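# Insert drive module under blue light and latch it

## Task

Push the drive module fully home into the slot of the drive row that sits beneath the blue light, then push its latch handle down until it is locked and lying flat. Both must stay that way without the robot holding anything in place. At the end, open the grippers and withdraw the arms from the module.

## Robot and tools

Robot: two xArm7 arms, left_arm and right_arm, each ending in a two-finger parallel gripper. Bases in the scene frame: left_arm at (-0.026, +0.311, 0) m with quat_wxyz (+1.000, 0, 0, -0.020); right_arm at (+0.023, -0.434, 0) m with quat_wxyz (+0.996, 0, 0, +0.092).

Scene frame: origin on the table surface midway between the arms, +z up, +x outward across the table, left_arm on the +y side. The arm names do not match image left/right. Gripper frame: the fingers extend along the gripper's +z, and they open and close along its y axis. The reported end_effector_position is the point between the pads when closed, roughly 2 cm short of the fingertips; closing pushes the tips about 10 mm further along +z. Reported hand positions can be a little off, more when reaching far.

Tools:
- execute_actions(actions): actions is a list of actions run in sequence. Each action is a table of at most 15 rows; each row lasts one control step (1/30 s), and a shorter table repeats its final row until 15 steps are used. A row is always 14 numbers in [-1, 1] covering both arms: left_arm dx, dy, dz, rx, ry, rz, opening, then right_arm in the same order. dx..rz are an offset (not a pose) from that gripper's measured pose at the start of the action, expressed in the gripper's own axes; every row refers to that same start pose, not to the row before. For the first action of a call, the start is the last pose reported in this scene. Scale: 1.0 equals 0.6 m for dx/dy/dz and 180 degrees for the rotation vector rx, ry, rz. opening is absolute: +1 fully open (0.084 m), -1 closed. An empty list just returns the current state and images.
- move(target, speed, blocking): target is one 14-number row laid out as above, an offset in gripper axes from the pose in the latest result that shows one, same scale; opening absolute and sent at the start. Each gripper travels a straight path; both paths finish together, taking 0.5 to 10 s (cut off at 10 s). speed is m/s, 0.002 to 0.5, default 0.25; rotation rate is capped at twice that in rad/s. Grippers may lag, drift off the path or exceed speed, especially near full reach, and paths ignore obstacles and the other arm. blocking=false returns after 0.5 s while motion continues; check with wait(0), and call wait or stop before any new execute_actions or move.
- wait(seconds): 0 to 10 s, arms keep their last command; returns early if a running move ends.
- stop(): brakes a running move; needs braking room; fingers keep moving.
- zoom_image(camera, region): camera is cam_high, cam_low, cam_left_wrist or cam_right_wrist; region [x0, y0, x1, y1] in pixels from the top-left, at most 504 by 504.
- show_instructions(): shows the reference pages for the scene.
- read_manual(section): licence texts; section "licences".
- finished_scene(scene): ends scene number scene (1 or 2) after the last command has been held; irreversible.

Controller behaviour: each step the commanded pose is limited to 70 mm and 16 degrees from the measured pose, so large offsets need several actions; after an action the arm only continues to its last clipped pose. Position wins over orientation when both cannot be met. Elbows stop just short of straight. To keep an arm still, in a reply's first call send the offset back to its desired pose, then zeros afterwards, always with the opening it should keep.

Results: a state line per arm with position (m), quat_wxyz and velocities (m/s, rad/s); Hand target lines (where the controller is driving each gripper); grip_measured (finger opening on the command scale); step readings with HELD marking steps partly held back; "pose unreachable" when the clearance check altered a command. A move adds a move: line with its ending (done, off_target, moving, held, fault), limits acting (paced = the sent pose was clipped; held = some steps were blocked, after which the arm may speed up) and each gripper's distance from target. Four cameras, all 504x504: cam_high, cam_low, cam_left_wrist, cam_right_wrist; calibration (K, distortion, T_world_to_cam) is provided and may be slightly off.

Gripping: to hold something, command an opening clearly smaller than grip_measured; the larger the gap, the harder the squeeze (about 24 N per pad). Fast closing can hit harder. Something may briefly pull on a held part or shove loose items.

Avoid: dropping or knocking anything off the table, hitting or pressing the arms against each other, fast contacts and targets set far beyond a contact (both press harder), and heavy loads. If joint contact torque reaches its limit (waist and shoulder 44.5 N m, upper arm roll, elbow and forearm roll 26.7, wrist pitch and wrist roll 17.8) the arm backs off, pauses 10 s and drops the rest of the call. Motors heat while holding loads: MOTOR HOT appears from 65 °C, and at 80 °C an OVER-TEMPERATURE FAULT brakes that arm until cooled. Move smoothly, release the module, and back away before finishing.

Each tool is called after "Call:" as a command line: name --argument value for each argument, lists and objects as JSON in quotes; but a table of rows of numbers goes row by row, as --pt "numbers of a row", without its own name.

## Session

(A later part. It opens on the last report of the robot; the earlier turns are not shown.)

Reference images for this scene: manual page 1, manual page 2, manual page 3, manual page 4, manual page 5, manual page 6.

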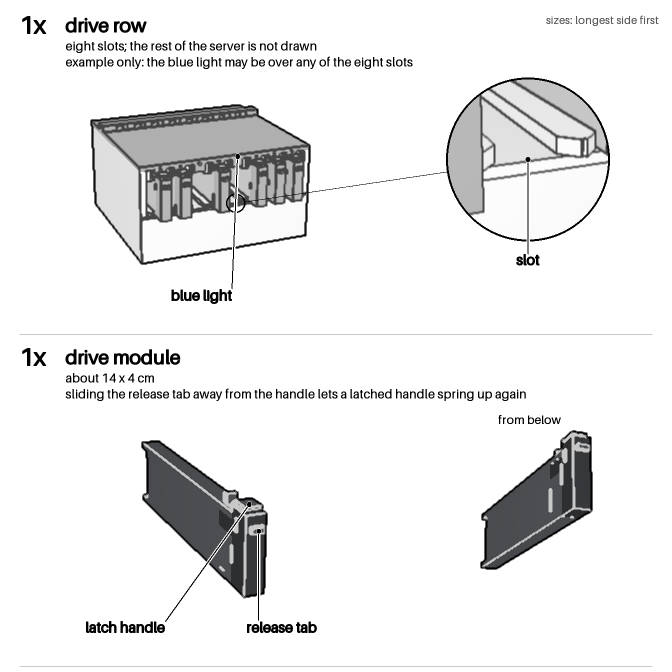

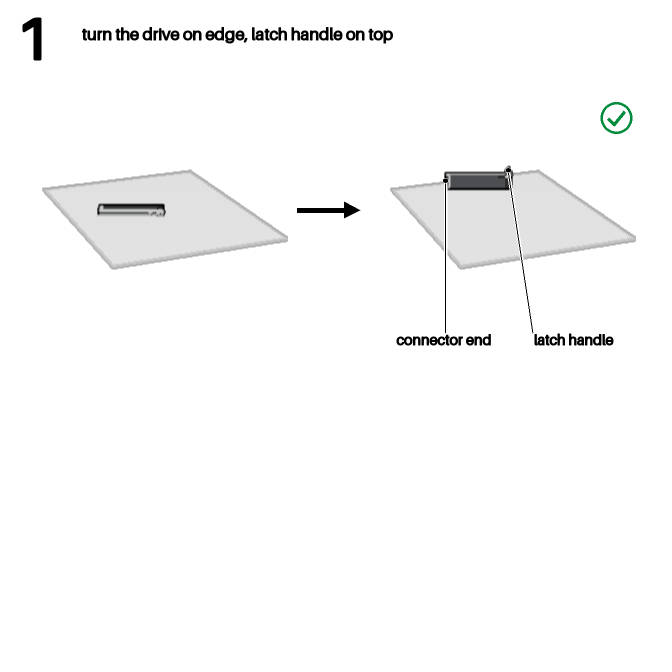

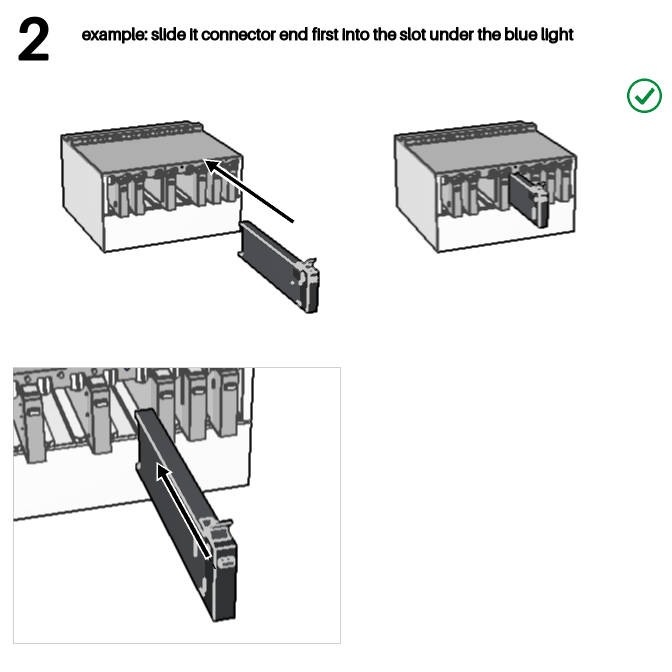

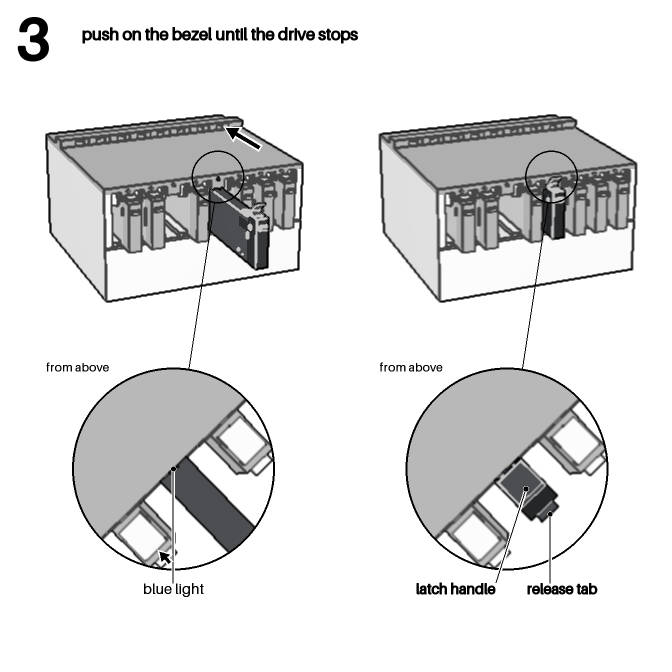

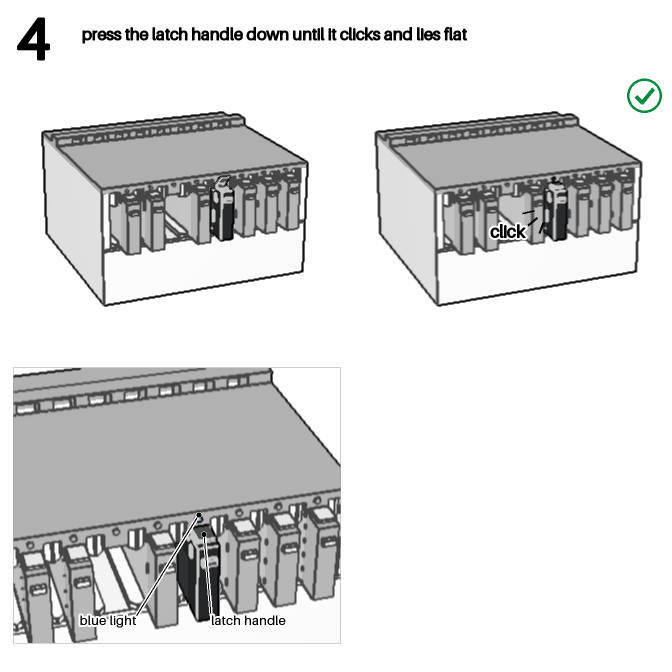

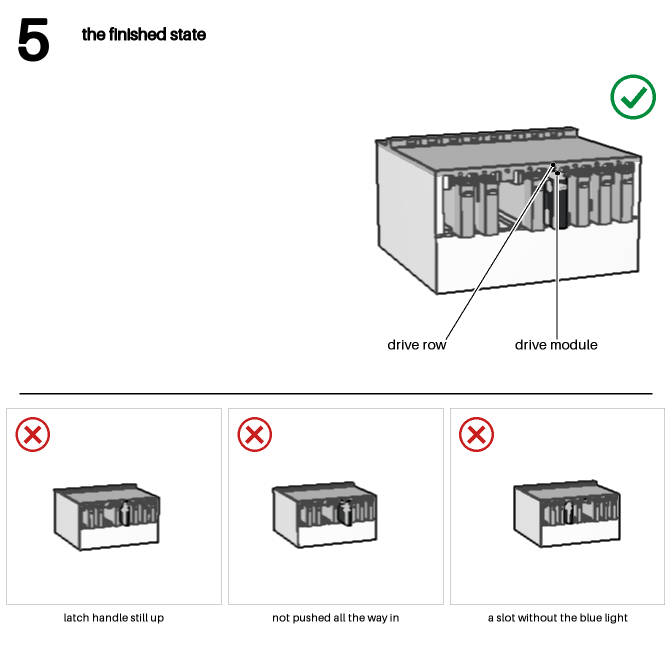

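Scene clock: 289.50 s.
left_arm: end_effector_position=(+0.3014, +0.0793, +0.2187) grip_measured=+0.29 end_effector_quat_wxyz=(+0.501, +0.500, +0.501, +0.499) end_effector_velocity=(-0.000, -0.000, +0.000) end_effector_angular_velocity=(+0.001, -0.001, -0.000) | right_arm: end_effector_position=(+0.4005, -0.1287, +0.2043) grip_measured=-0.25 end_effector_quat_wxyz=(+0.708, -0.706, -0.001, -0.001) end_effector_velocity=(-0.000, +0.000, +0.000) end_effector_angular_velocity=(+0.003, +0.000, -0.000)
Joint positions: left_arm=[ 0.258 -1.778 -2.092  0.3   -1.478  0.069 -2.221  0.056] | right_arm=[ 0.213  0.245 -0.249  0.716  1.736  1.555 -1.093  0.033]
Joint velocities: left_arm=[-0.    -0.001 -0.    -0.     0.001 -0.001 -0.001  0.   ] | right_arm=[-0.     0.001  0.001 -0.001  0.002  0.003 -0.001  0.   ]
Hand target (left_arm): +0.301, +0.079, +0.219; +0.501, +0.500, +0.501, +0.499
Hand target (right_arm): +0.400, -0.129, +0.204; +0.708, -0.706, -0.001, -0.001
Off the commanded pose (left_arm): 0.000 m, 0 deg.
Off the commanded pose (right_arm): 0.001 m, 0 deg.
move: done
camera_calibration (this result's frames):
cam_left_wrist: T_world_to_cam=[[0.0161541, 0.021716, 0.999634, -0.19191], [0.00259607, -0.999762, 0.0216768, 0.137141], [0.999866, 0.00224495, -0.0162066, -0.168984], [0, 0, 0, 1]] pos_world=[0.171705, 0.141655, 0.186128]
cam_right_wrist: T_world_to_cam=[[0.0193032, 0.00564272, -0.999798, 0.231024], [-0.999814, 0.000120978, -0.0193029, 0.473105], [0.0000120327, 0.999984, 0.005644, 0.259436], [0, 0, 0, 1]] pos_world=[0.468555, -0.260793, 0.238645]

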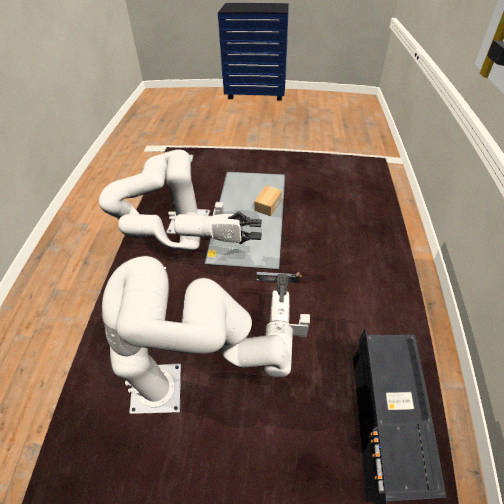

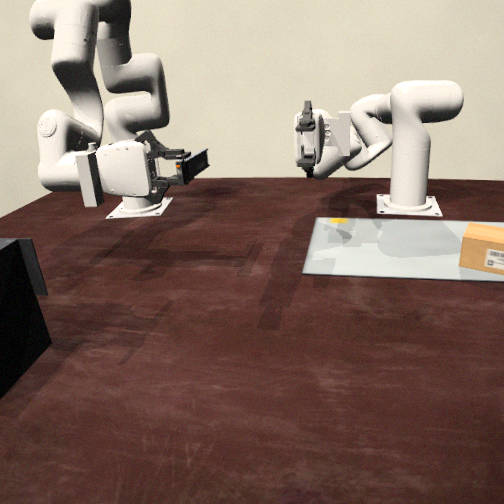

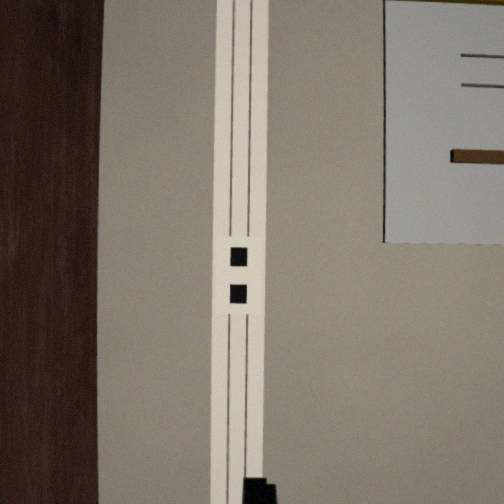

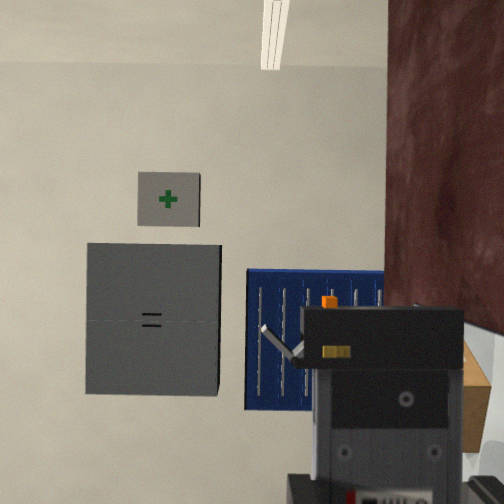

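Call:
move --target '[-0.31,0.168,0.073,0.385,-0.385,0.385,-0.3,0,0,0,0,0,0,-1]' --speed 0.15

Scene clock: 304.20 s.
left_arm: end_effector_position=(+0.3444, -0.1060, +0.3195) grip_measured=-0.32 end_effector_quat_wxyz=(-0.001, +1.000, -0.000, -0.001) end_effector_velocity=(-0.001, -0.002, +0.001) end_effector_angular_velocity=(+0.002, -0.000, -0.005) | right_arm: end_effector_position=(+0.4005, -0.1287, +0.2043) grip_measured=-0.25 end_effector_quat_wxyz=(+0.708, -0.706, -0.001, -0.001) end_effector_velocity=(+0.000, +0.000, +0.000) end_effector_angular_velocity=(+0.001, +0.001, -0.001)
Joint positions: left_arm=[ 1.46  -1.038 -1.335  1.826 -1.084  1.901 -0.259  0.03 ] | right_arm=[ 0.213  0.245 -0.249  0.716  1.736  1.555 -1.093  0.033]
Joint velocities: left_arm=[ 0.     0.    -0.001  0.006  0.     0.002 -0.001  0.   ] | right_arm=[-0.     0.001  0.     0.     0.002  0.     0.001 -0.   ]
Hand target (left_arm): +0.345, -0.106, +0.320; -0.001, +1.000, -0.000, -0.001
Hand target (right_arm): +0.401, -0.129, +0.204; +0.708, -0.706, -0.001, -0.001
Off the commanded pose (left_arm): 0.001 m, 0 deg.
Off the commanded pose (right_arm): 0.000 m, 0 deg.
move: done
camera_calibration (this result's frames):
cam_left_wrist: T_world_to_cam=[[0.0173683, -0.999703, -0.0170979, -0.0731829], [-0.999847, -0.0173328, -0.00222405, 0.406636], [0.00192704, 0.0171339, -0.999851, 0.449613], [0, 0, 0, 1]] pos_world=[0.406979, -0.0738166, 0.449199]
cam_right_wrist: T_world_to_cam=[[0.0193026, 0.00564247, -0.999798, 0.231023], [-0.999814, 0.000120898, -0.0193022, 0.473105], [0.000011961, 0.999984, 0.00564375, 0.259436], [0, 0, 0, 1]] pos_world=[0.468554, -0.260793, 0.238645]

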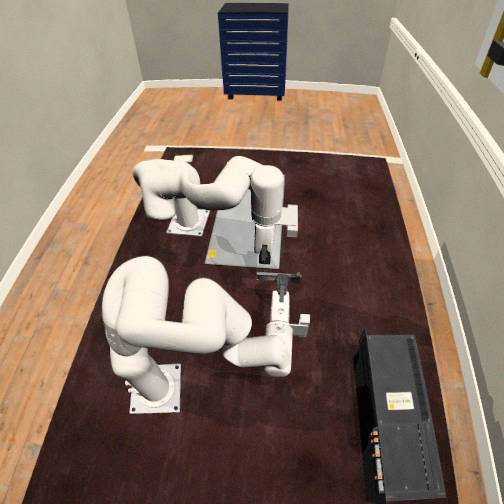

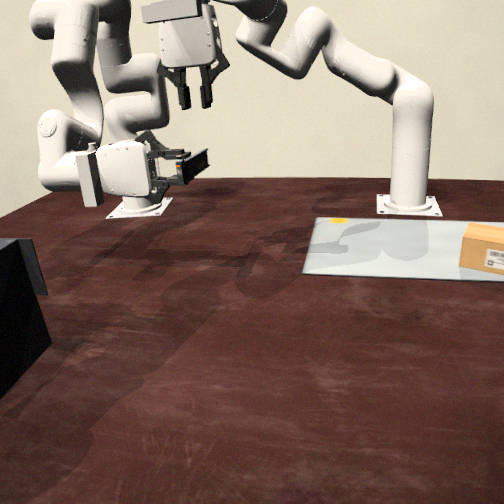

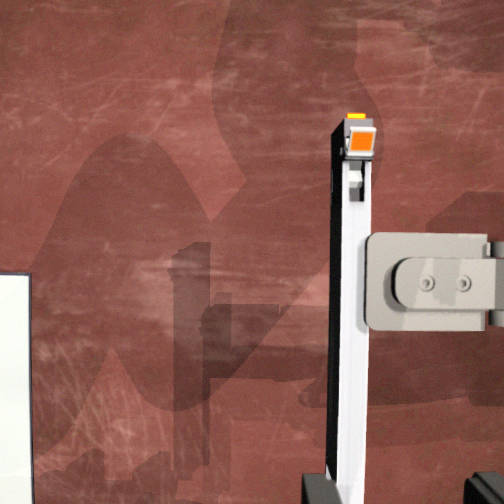

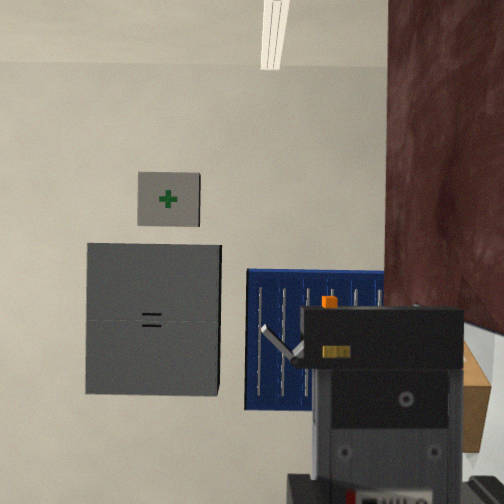

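Call:
move --target '[-0.01,0,0.12,0,0,0,-0.3,0,0,0,0,0,0,-1]' --speed 0.06

Call:
move --target '[0,0,0.042,0,0,0,-0.3,0,0,0,0,0,0,-1]' --speed 0.03

Scene clock: 311.17 s.
left_arm: end_effector_position=(+0.3385, -0.1061, +0.2480) grip_measured=-0.32 end_effector_quat_wxyz=(-0.001, +1.000, -0.001, -0.000) end_effector_velocity=(+0.003, +0.001, +0.004) end_effector_angular_velocity=(-0.009, -0.005, +0.005) | right_arm: end_effector_position=(+0.4005, -0.1287, +0.2043) grip_measured=-0.25 end_effector_quat_wxyz=(+0.708, -0.706, -0.001, -0.001) end_effector_velocity=(+0.001, -0.001, -0.000) end_effector_angular_velocity=(-0.001, +0.001, -0.002)
Joint positions: left_arm=[ 1.353 -1.144 -1.362  1.606 -1.14   1.777 -0.202  0.03 ] | right_arm=[ 0.213  0.245 -0.249  0.716  1.736  1.555 -1.093  0.033]
Joint velocities: left_arm=[ 0.002  0.005  0.006 -0.002 -0.003 -0.003  0.001  0.   ] | right_arm=[-0.     0.    -0.002  0.     0.    -0.     0.001 -0.   ]
Hand target (left_arm): +0.338, -0.106, +0.248; -0.001, +1.000, -0.001, -0.000
Hand target (right_arm): +0.401, -0.129, +0.204; +0.708, -0.706, -0.001, -0.001
Off the commanded pose (left_arm): 0.001 m, 0 deg.
Off the commanded pose (right_arm): 0.000 m, 0 deg.
move: done
camera_calibration (this result's frames):
cam_left_wrist: T_world_to_cam=[[0.0171925, -0.999721, -0.016172, -0.0745495], [-0.999849, -0.017149, -0.00282642, 0.400785], [0.0025483, 0.0162181, -0.999865, 0.377902], [0, 0, 0, 1]] pos_world=[0.401043, -0.0737845, 0.377778]
cam_right_wrist: T_world_to_cam=[[0.0193027, 0.00564238, -0.999798, 0.231023], [-0.999814, 0.000120784, -0.0193024, 0.473105], [0.000011848, 0.999984, 0.00564366, 0.259436], [0, 0, 0, 1]] pos_world=[0.468554, -0.260793, 0.238645]

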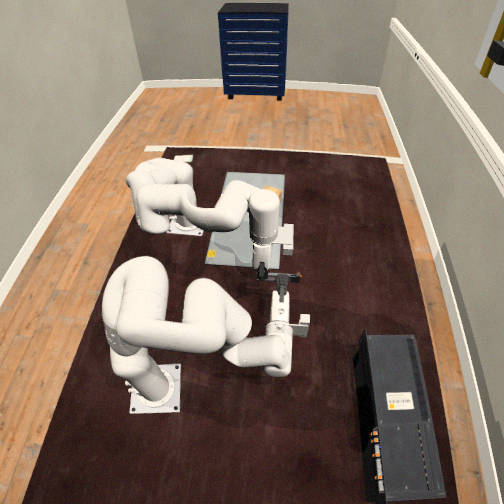

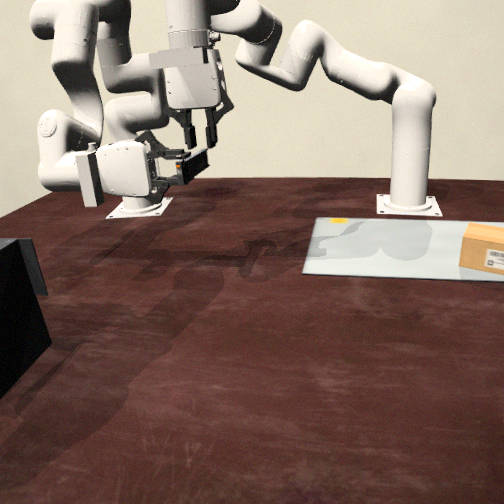

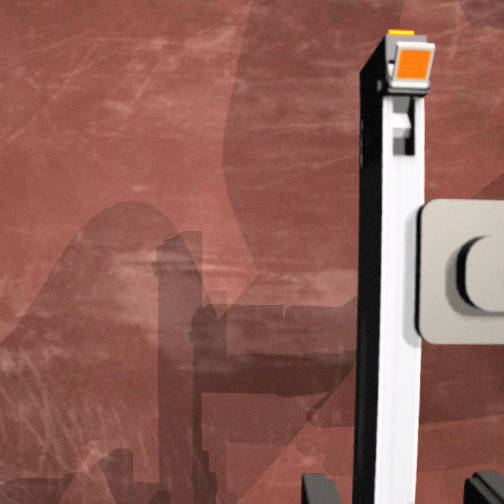

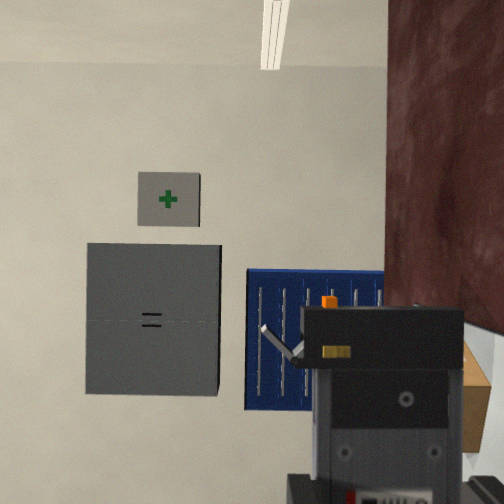

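Scene clock: 312.27 s.
left_arm: end_effector_position=(+0.3386, -0.1061, +0.2230) grip_measured=-0.32 end_effector_quat_wxyz=(-0.001, +1.000, -0.001, -0.000) end_effector_velocity=(+0.001, +0.001, +0.002) end_effector_angular_velocity=(-0.002, -0.004, +0.002) | right_arm: end_effector_position=(+0.4005, -0.1287, +0.2043) grip_measured=-0.25 end_effector_quat_wxyz=(+0.708, -0.706, -0.001, -0.001) end_effector_velocity=(-0.000, +0.000, -0.000) end_effector_angular_velocity=(-0.001, +0.000, +0.000)
Joint positions: left_arm=[ 1.335 -1.177 -1.385  1.553 -1.167  1.736 -0.186  0.03 ] | right_arm=[ 0.213  0.245 -0.249  0.716  1.736  1.555 -1.093  0.033]
Joint velocities: left_arm=[ 0.     0.001  0.004 -0.001  0.    -0.001  0.001  0.   ] | right_arm=[ 0.  0.  0. -0. -0. -0.  0. -0.]
Hand target (left_arm): +0.339, -0.106, +0.223; -0.001, +1.000, -0.001, -0.000
Hand target (right_arm): +0.401, -0.129, +0.204; +0.708, -0.706, -0.001, -0.001
Off the commanded pose (left_arm): 0.000 m, 0 deg.
Off the commanded pose (right_arm): 0.000 m, 0 deg.
move: done
camera_calibration (this result's frames):
cam_left_wrist: T_world_to_cam=[[0.0171199, -0.999728, -0.0158657, -0.0750439], [-0.99985, -0.0170737, -0.00304433, 0.400844], [0.00277261, 0.0159154, -0.999869, 0.3528], [0, 0, 0, 1]] pos_world=[0.40109, -0.0737945, 0.352783]
cam_right_wrist: T_world_to_cam=[[0.0193025, 0.00564223, -0.999798, 0.231023], [-0.999814, 0.000120813, -0.0193021, 0.473105], [0.0000118815, 0.999984, 0.00564351, 0.259436], [0, 0, 0, 1]] pos_world=[0.468554, -0.260793, 0.238644]

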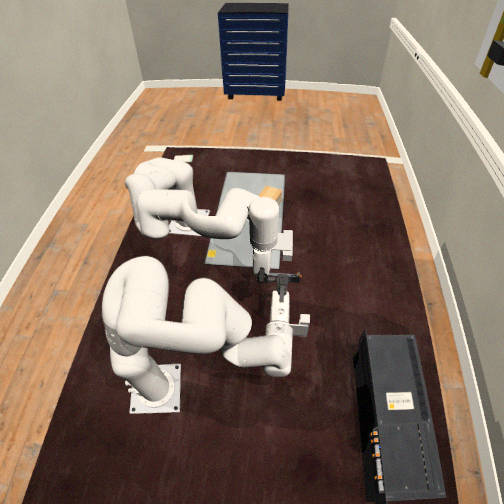

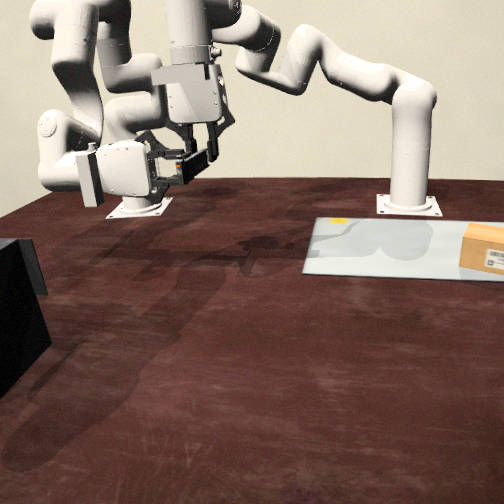

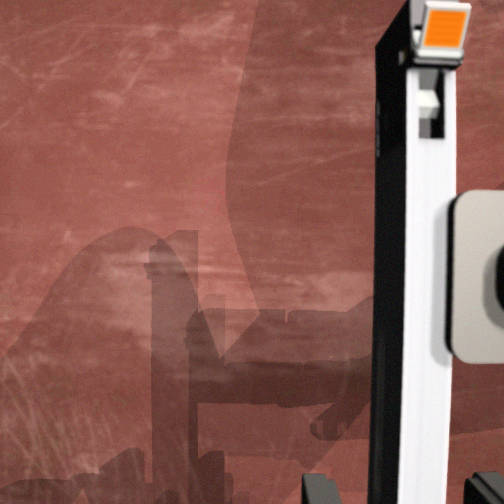

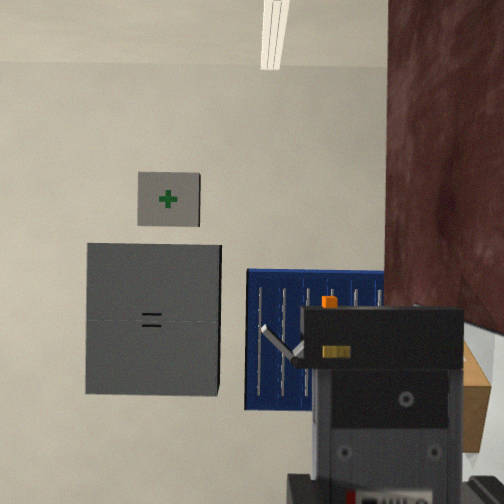

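Call:
move --target '[0,0,0,0,0,0,-1,0,0,0,0,0,0,-1]'

Scene clock: 319.90 s.
left_arm: end_effector_position=(+0.3386, -0.1062, +0.2230) grip_measured=-0.79 end_effector_quat_wxyz=(-0.001, +1.000, -0.001, -0.000) end_effector_velocity=(+0.000, +0.000, -0.000) end_effector_angular_velocity=(+0.001, -0.001, -0.001) | right_arm: end_effector_position=(+0.4005, -0.1286, +0.2044) grip_measured=-0.25 end_effector_quat_wxyz=(+0.708, -0.706, -0.001, -0.001) end_effector_velocity=(-0.000, +0.000, -0.000) end_effector_angular_velocity=(+0.001, +0.001, -0.000)
Joint positions: left_arm=[ 1.334 -1.177 -1.385  1.553 -1.167  1.736 -0.186  0.009] | right_arm=[ 0.213  0.245 -0.249  0.716  1.736  1.555 -1.093  0.033]
Joint velocities: left_arm=[-0.    -0.001  0.001  0.     0.     0.     0.001  0.   ] | right_arm=[ 0.001  0.     0.    -0.001  0.001  0.    -0.    -0.   ]
Hand target (left_arm): +0.339, -0.106, +0.223; -0.001, +1.000, -0.001, -0.000
Hand target (right_arm): +0.401, -0.129, +0.204; +0.708, -0.706, -0.001, -0.001
Off the commanded pose (left_arm): 0.000 m, 0 deg.
Off the commanded pose (right_arm): 0.000 m, 0 deg.
move: done
camera_calibration (this result's frames):
cam_left_wrist: T_world_to_cam=[[0.0169499, -0.99973, -0.0158927, -0.0750412], [-0.999853, -0.0169052, -0.00294391, 0.400782], [0.00267444, 0.0159403, -0.999869, 0.352785], [0, 0, 0, 1]] pos_world=[0.401052, -0.0738692, 0.352726]
cam_right_wrist: T_world_to_cam=[[0.0193931, 0.00576044, -0.999795, 0.231062], [-0.999812, -0.0000037555, -0.0193935, 0.473094], [-0.00011547, 0.999983, 0.00575929, 0.259411], [0, 0, 0, 1]] pos_world=[0.468554, -0.260736, 0.238696]

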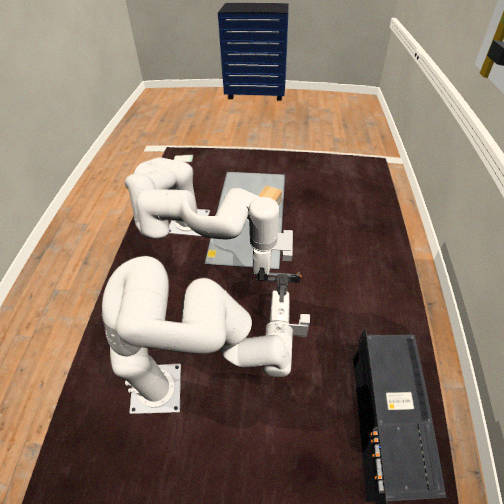

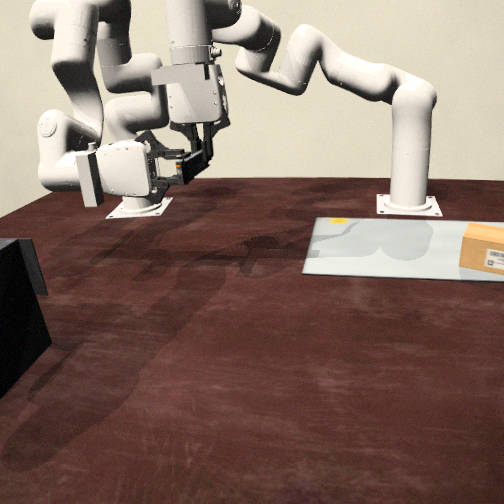

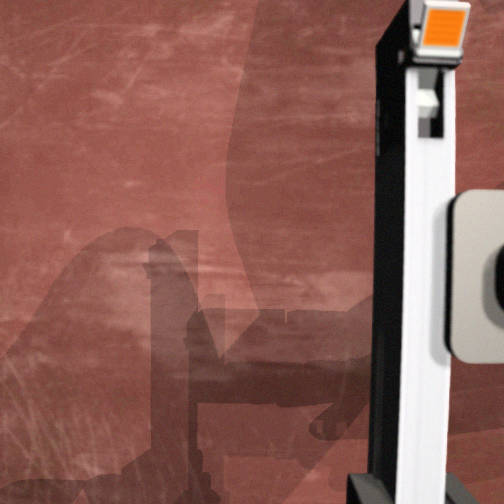

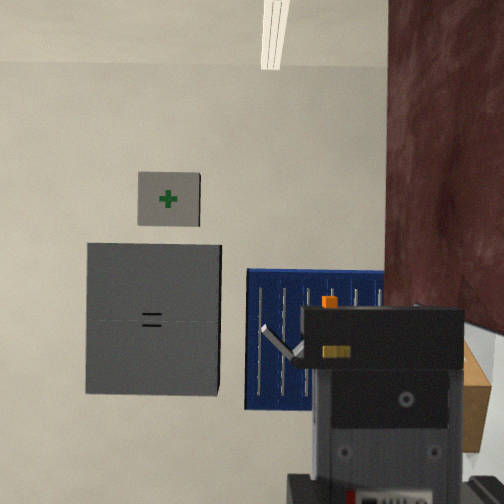

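Call:
move --target '[0,0,0,0,0,0,-1,0,0,0,0,0,0,0.2]'

Call:
move --target '[0,0,0,0,0,0,-1,0,0,-0.2,0,0,0,0.2]' --speed 0.12

Scene clock: 324.07 s.
left_arm: end_effector_position=(+0.3386, -0.1062, +0.2230) grip_measured=-0.79 end_effector_quat_wxyz=(-0.001, +1.000, -0.001, -0.000) end_effector_velocity=(+0.000, +0.000, -0.000) end_effector_angular_velocity=(+0.002, -0.001, -0.001) | right_arm: end_effector_position=(+0.4005, -0.1286, +0.2044) grip_measured=+0.19 end_effector_quat_wxyz=(+0.708, -0.706, -0.001, -0.001) end_effector_velocity=(+0.001, -0.001, +0.000) end_effector_angular_velocity=(+0.000, -0.000, -0.002)
Joint positions: left_arm=[ 1.334 -1.177 -1.385  1.553 -1.167  1.736 -0.186  0.009] | right_arm=[ 0.213  0.245 -0.249  0.716  1.736  1.555 -1.093  0.052]
Joint velocities: left_arm=[ 0.    -0.001 -0.     0.     0.001 -0.     0.001  0.   ] | right_arm=[-0.002 -0.    -0.    -0.     0.001 -0.     0.    -0.   ]
Hand target (left_arm): +0.339, -0.106, +0.223; -0.001, +1.000, -0.001, -0.000
Hand target (right_arm): +0.401, -0.129, +0.204; +0.708, -0.706, -0.001, -0.001
Off the commanded pose (left_arm): 0.000 m, 0 deg.
Off the commanded pose (right_arm): 0.000 m, 0 deg.
move: done
camera_calibration (this result's frames):
cam_left_wrist: T_world_to_cam=[[0.0169852, -0.999729, -0.0158886, -0.0750412], [-0.999852, -0.0169405, -0.00294892, 0.40079], [0.00267896, 0.0159364, -0.999869, 0.352788], [0, 0, 0, 1]] pos_world=[0.40106, -0.0738535, 0.352731]
cam_right_wrist: T_world_to_cam=[[0.0193866, 0.00575233, -0.999796, 0.23106], [-0.999812, 0.0000187839, -0.0193869, 0.4731], [-0.0000927396, 0.999983, 0.00575162, 0.259413], [0, 0, 0, 1]] pos_world=[0.468556, -0.260746, 0.238692]

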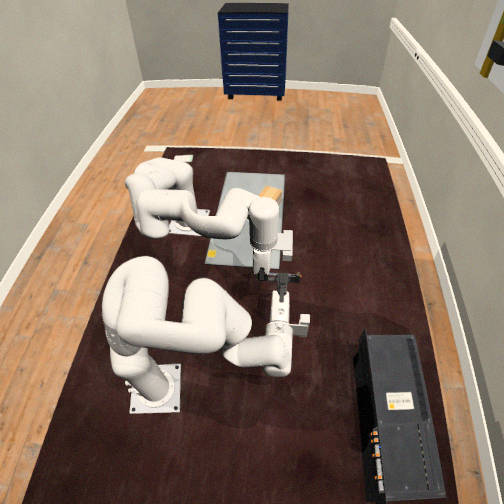

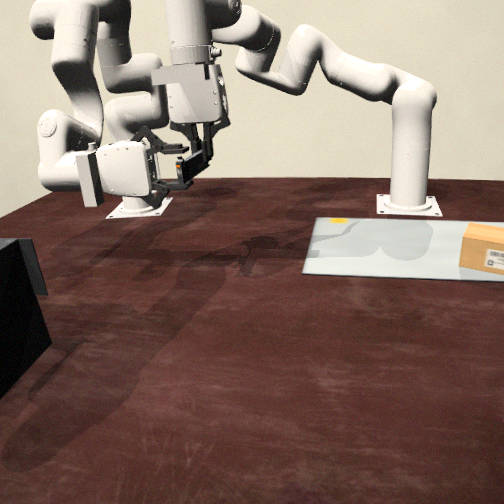

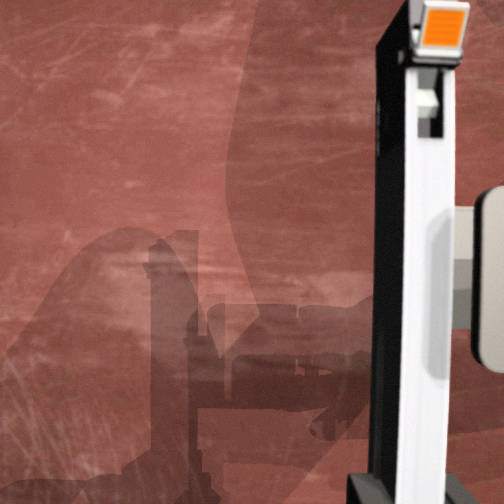

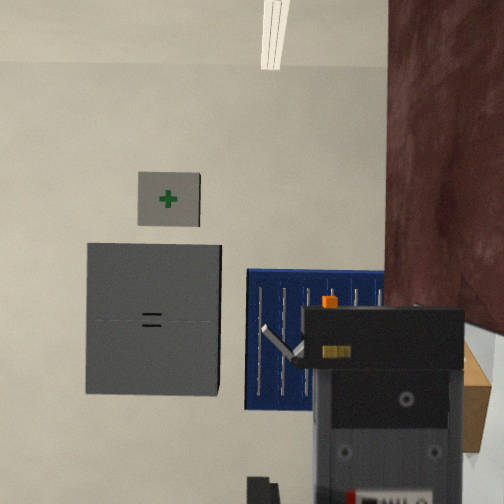

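Scene clock: 325.40 s.
left_arm: end_effector_position=(+0.3386, -0.1062, +0.2230) grip_measured=-0.79 end_effector_quat_wxyz=(-0.001, +1.000, -0.001, -0.000) end_effector_velocity=(-0.000, -0.000, -0.000) end_effector_angular_velocity=(-0.001, +0.001, -0.000) | right_arm: end_effector_position=(+0.3999, -0.2481, +0.2038) grip_measured=+0.19 end_effector_quat_wxyz=(+0.708, -0.706, -0.001, -0.000) end_effector_velocity=(+0.000, -0.001, +0.001) end_effector_angular_velocity=(-0.000, -0.001, -0.001)
Joint positions: left_arm=[ 1.334 -1.177 -1.385  1.553 -1.167  1.736 -0.186  0.009] | right_arm=[ 0.026  0.267 -0.415  0.728  1.448  1.757 -1.112  0.052]
Joint velocities: left_arm=[ 0.     0.    -0.    -0.    -0.001 -0.     0.    -0.   ] | right_arm=[-0.003 -0.001  0.001  0.001 -0.002  0.    -0.     0.   ]
Hand target (left_arm): +0.339, -0.106, +0.223; -0.001, +1.000, -0.001, -0.000
Hand target (right_arm): +0.400, -0.249, +0.204; +0.708, -0.706, -0.001, -0.001
Off the commanded pose (left_arm): 0.000 m, 0 deg.
Off the commanded pose (right_arm): 0.001 m, 0 deg.
move: done
camera_calibration (this result's frames):
cam_left_wrist: T_world_to_cam=[[0.0169851, -0.999729, -0.0158886, -0.0750412], [-0.999852, -0.0169404, -0.00294884, 0.40079], [0.00267888, 0.0159363, -0.999869, 0.352788], [0, 0, 0, 1]] pos_world=[0.40106, -0.0738535, 0.352731]
cam_right_wrist: T_world_to_cam=[[0.0183348, 0.00633805, -0.999812, 0.231733], [-0.999831, -0.00127474, -0.0183432, 0.471967], [-0.00139076, 0.999979, 0.0063136, 0.37931], [0, 0, 0, 1]] pos_world=[0.468166, -0.380169, 0.237952]

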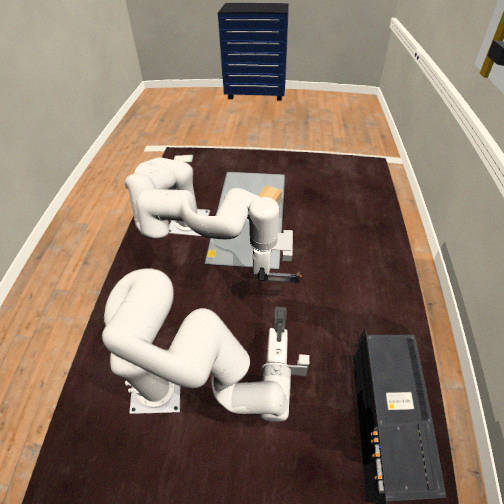

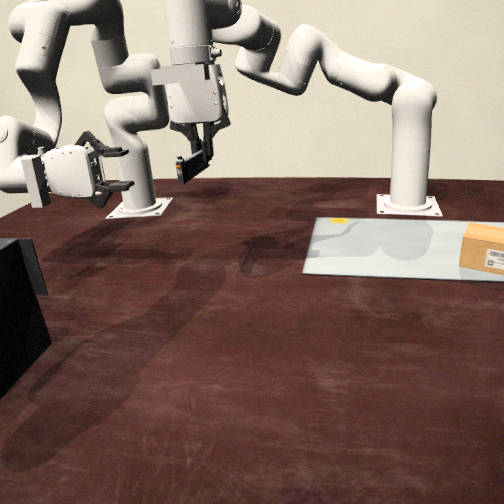

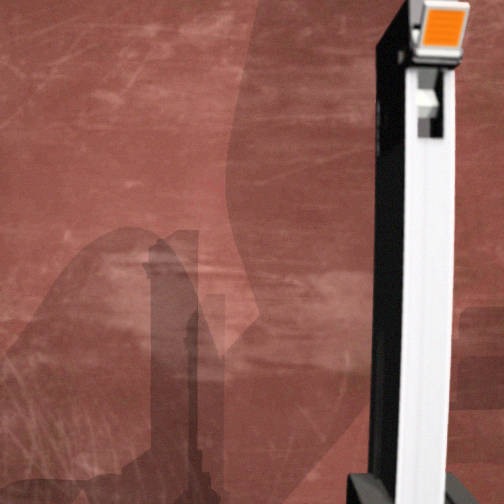

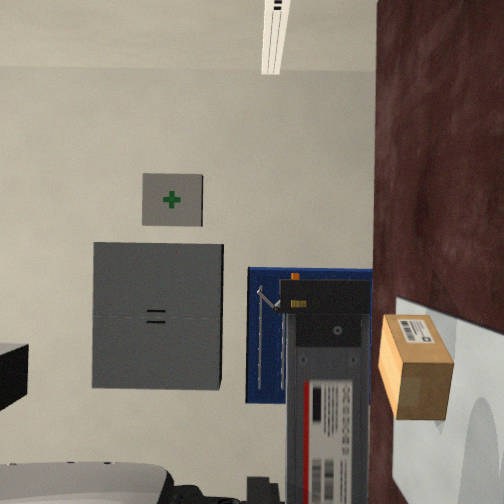

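Call:
move --target '[0,0,0.27,0,0,0.999,-1,0,-0.08,-0.08,-0.5,0,0,-0.3]' --speed 0.3

Call:
move --target '[0,0,0.045,0,0,0,-1,0,0,0,0,0,0,-0.3]' --speed 0.015

Scene clock: 339.00 s.
left_arm: end_effector_position=(+0.3392, -0.1062, +0.0612) grip_measured=-0.79 end_effector_quat_wxyz=(-0.000, -0.001, +1.000, +0.000) end_effector_velocity=(-0.001, -0.000, -0.001) end_effector_angular_velocity=(-0.001, +0.001, -0.003) | right_arm: end_effector_position=(+0.4007, -0.2969, +0.2522) grip_measured=-0.32 end_effector_quat_wxyz=(-0.002, +1.000, +0.000, +0.001) end_effector_velocity=(-0.000, +0.001, +0.000) end_effector_angular_velocity=(-0.001, -0.001, +0.001)
Joint positions: left_arm=[ 1.34  -1.063 -1.847  1.346 -1.106  1.223  2.937  0.009] | right_arm=[ 0.072 -0.25   0.082  0.926  0.026  1.171  0.325  0.03 ]
Joint velocities: left_arm=[-0.001 -0.    -0.002 -0.    -0.001 -0.001  0.002 -0.   ] | right_arm=[ 0.002 -0.     0.     0.001 -0.001  0.001  0.001 -0.   ]
Hand target (left_arm): +0.339, -0.106, +0.061; -0.000, -0.001, +1.000, +0.000
Hand target (right_arm): +0.401, -0.297, +0.252; -0.002, +1.000, +0.001, +0.001
Off the commanded pose (left_arm): 0.001 m, 0 deg.
Off the commanded pose (right_arm): 0.001 m, 0 deg.
move: done
camera_calibration (this result's frames):
cam_left_wrist: T_world_to_cam=[[-0.0209346, 0.999682, -0.0140353, 0.147432], [0.999775, 0.0208851, -0.00366049, -0.273262], [-0.00336619, -0.0141088, -0.999895, 0.189898], [0, 0, 0, 1]] pos_world=[0.276926, -0.138999, 0.190947]
cam_right_wrist: T_world_to_cam=[[0.0167105, -0.999833, -0.007419, -0.267936], [-0.999856, -0.0166885, -0.00300628, 0.465159], [0.00288196, 0.00746817, -0.999968, 0.385126], [0, 0, 0, 1]] pos_world=[0.468459, -0.263004, 0.384524]

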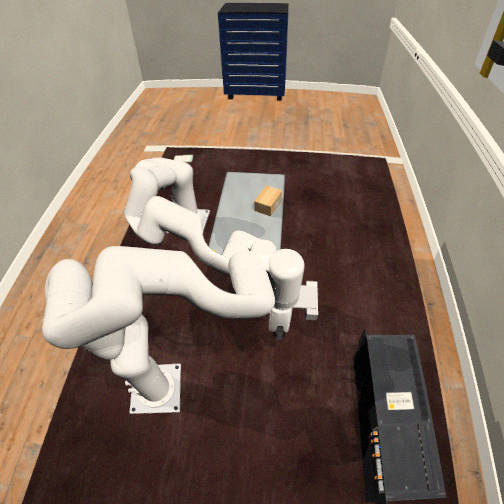

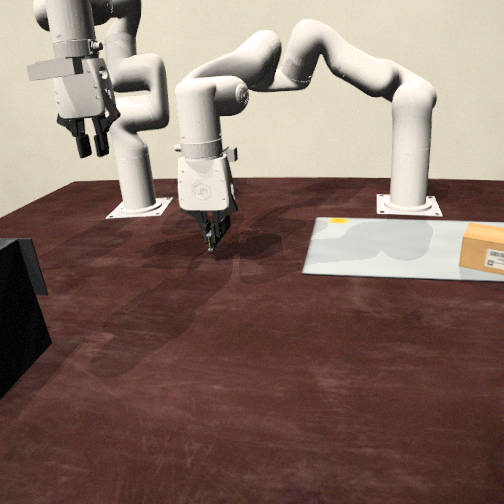

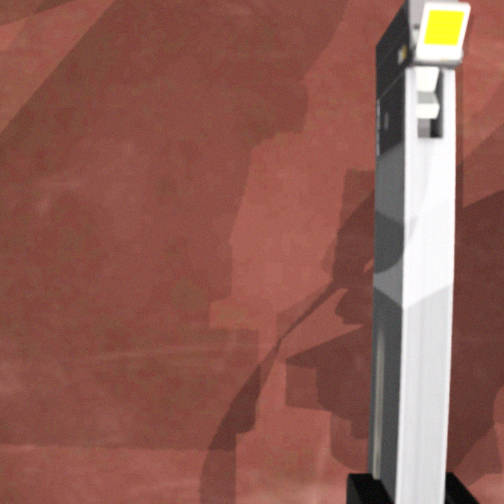

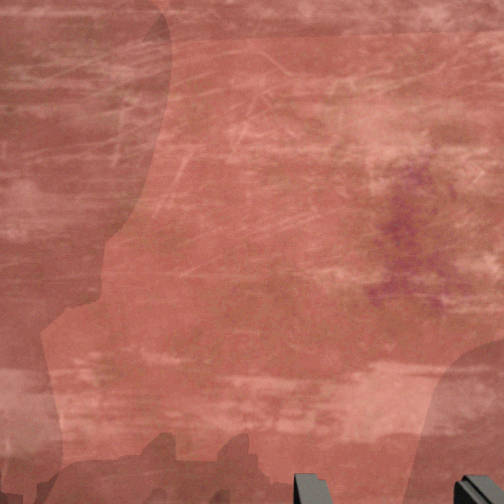

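Scene clock: 341.03 s.
left_arm: end_effector_position=(+0.3400, -0.1068, +0.0357) grip_measured=-0.79 end_effector_quat_wxyz=(+0.001, -0.001, +1.000, -0.001) end_effector_velocity=(-0.001, +0.000, -0.001) end_effector_angular_velocity=(+0.001, +0.002, -0.002) | right_arm: end_effector_position=(+0.4007, -0.2969, +0.2522) grip_measured=-0.32 end_effector_quat_wxyz=(-0.002, +1.000, +0.000, +0.001) end_effector_velocity=(-0.000, -0.000, -0.000) end_effector_angular_velocity=(+0.001, +0.001, -0.001)
Joint positions: left_arm=[ 1.357 -1.097 -1.89   1.342 -1.148  1.184  2.952  0.009] | right_arm=[ 0.072 -0.25   0.082  0.926  0.026  1.171  0.325  0.03 ]
Joint velocities: left_arm=[-0.001 -0.002  0.    -0.001 -0.002  0.002  0.002  0.   ] | right_arm=[ 0.001  0.    -0.001 -0.     0.001 -0.     0.    -0.   ]
Hand target (left_arm): +0.339, -0.106, +0.034; -0.000, -0.001, +1.000, +0.000
Hand target (right_arm): +0.401, -0.297, +0.252; -0.002, +1.000, +0.000, +0.001
Off the commanded pose (left_arm): 0.002 m, 0 deg.
Off the commanded pose (right_arm): 0.000 m, 0 deg.
move: done
camera_calibration (this result's frames):
cam_left_wrist: T_world_to_cam=[[-0.0208353, 0.999653, -0.0161411, 0.147687], [0.999782, 0.0208146, -0.00144914, -0.274279], [-0.00111267, -0.0161677, -0.999869, 0.163404], [0, 0, 0, 1]] pos_world=[0.277478, -0.139285, 0.165369]
cam_right_wrist: T_world_to_cam=[[0.0167105, -0.999833, -0.00741887, -0.267936], [-0.999856, -0.0166886, -0.00300629, 0.465159], [0.00288198, 0.00746804, -0.999968, 0.385126], [0, 0, 0, 1]] pos_world=[0.468459, -0.263004, 0.384524]

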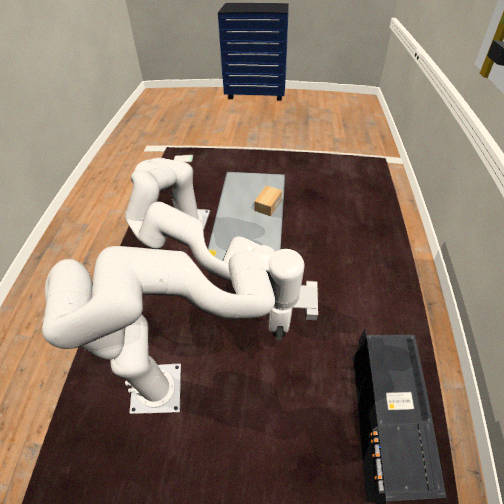

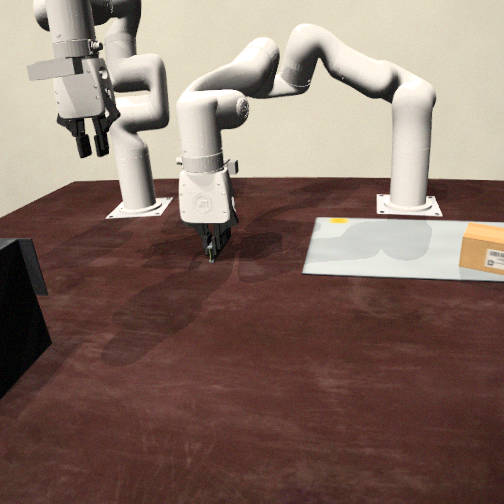

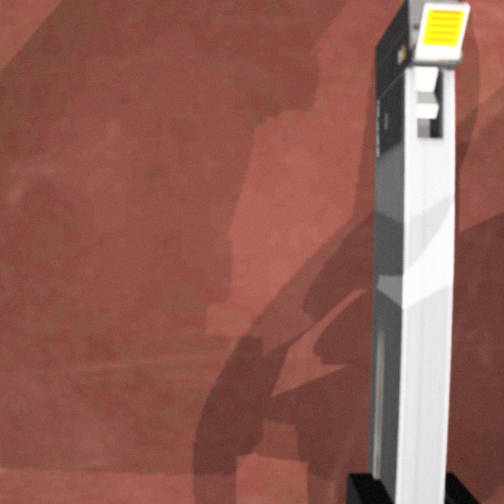

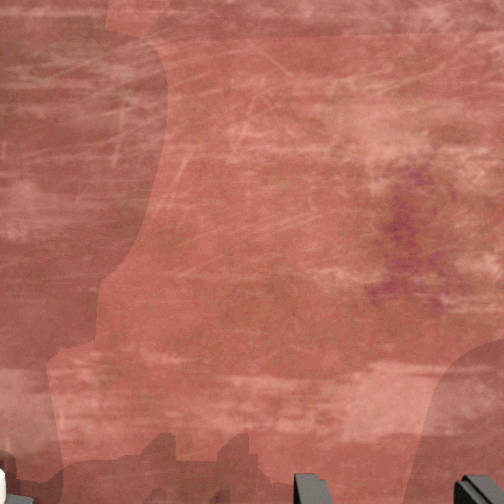

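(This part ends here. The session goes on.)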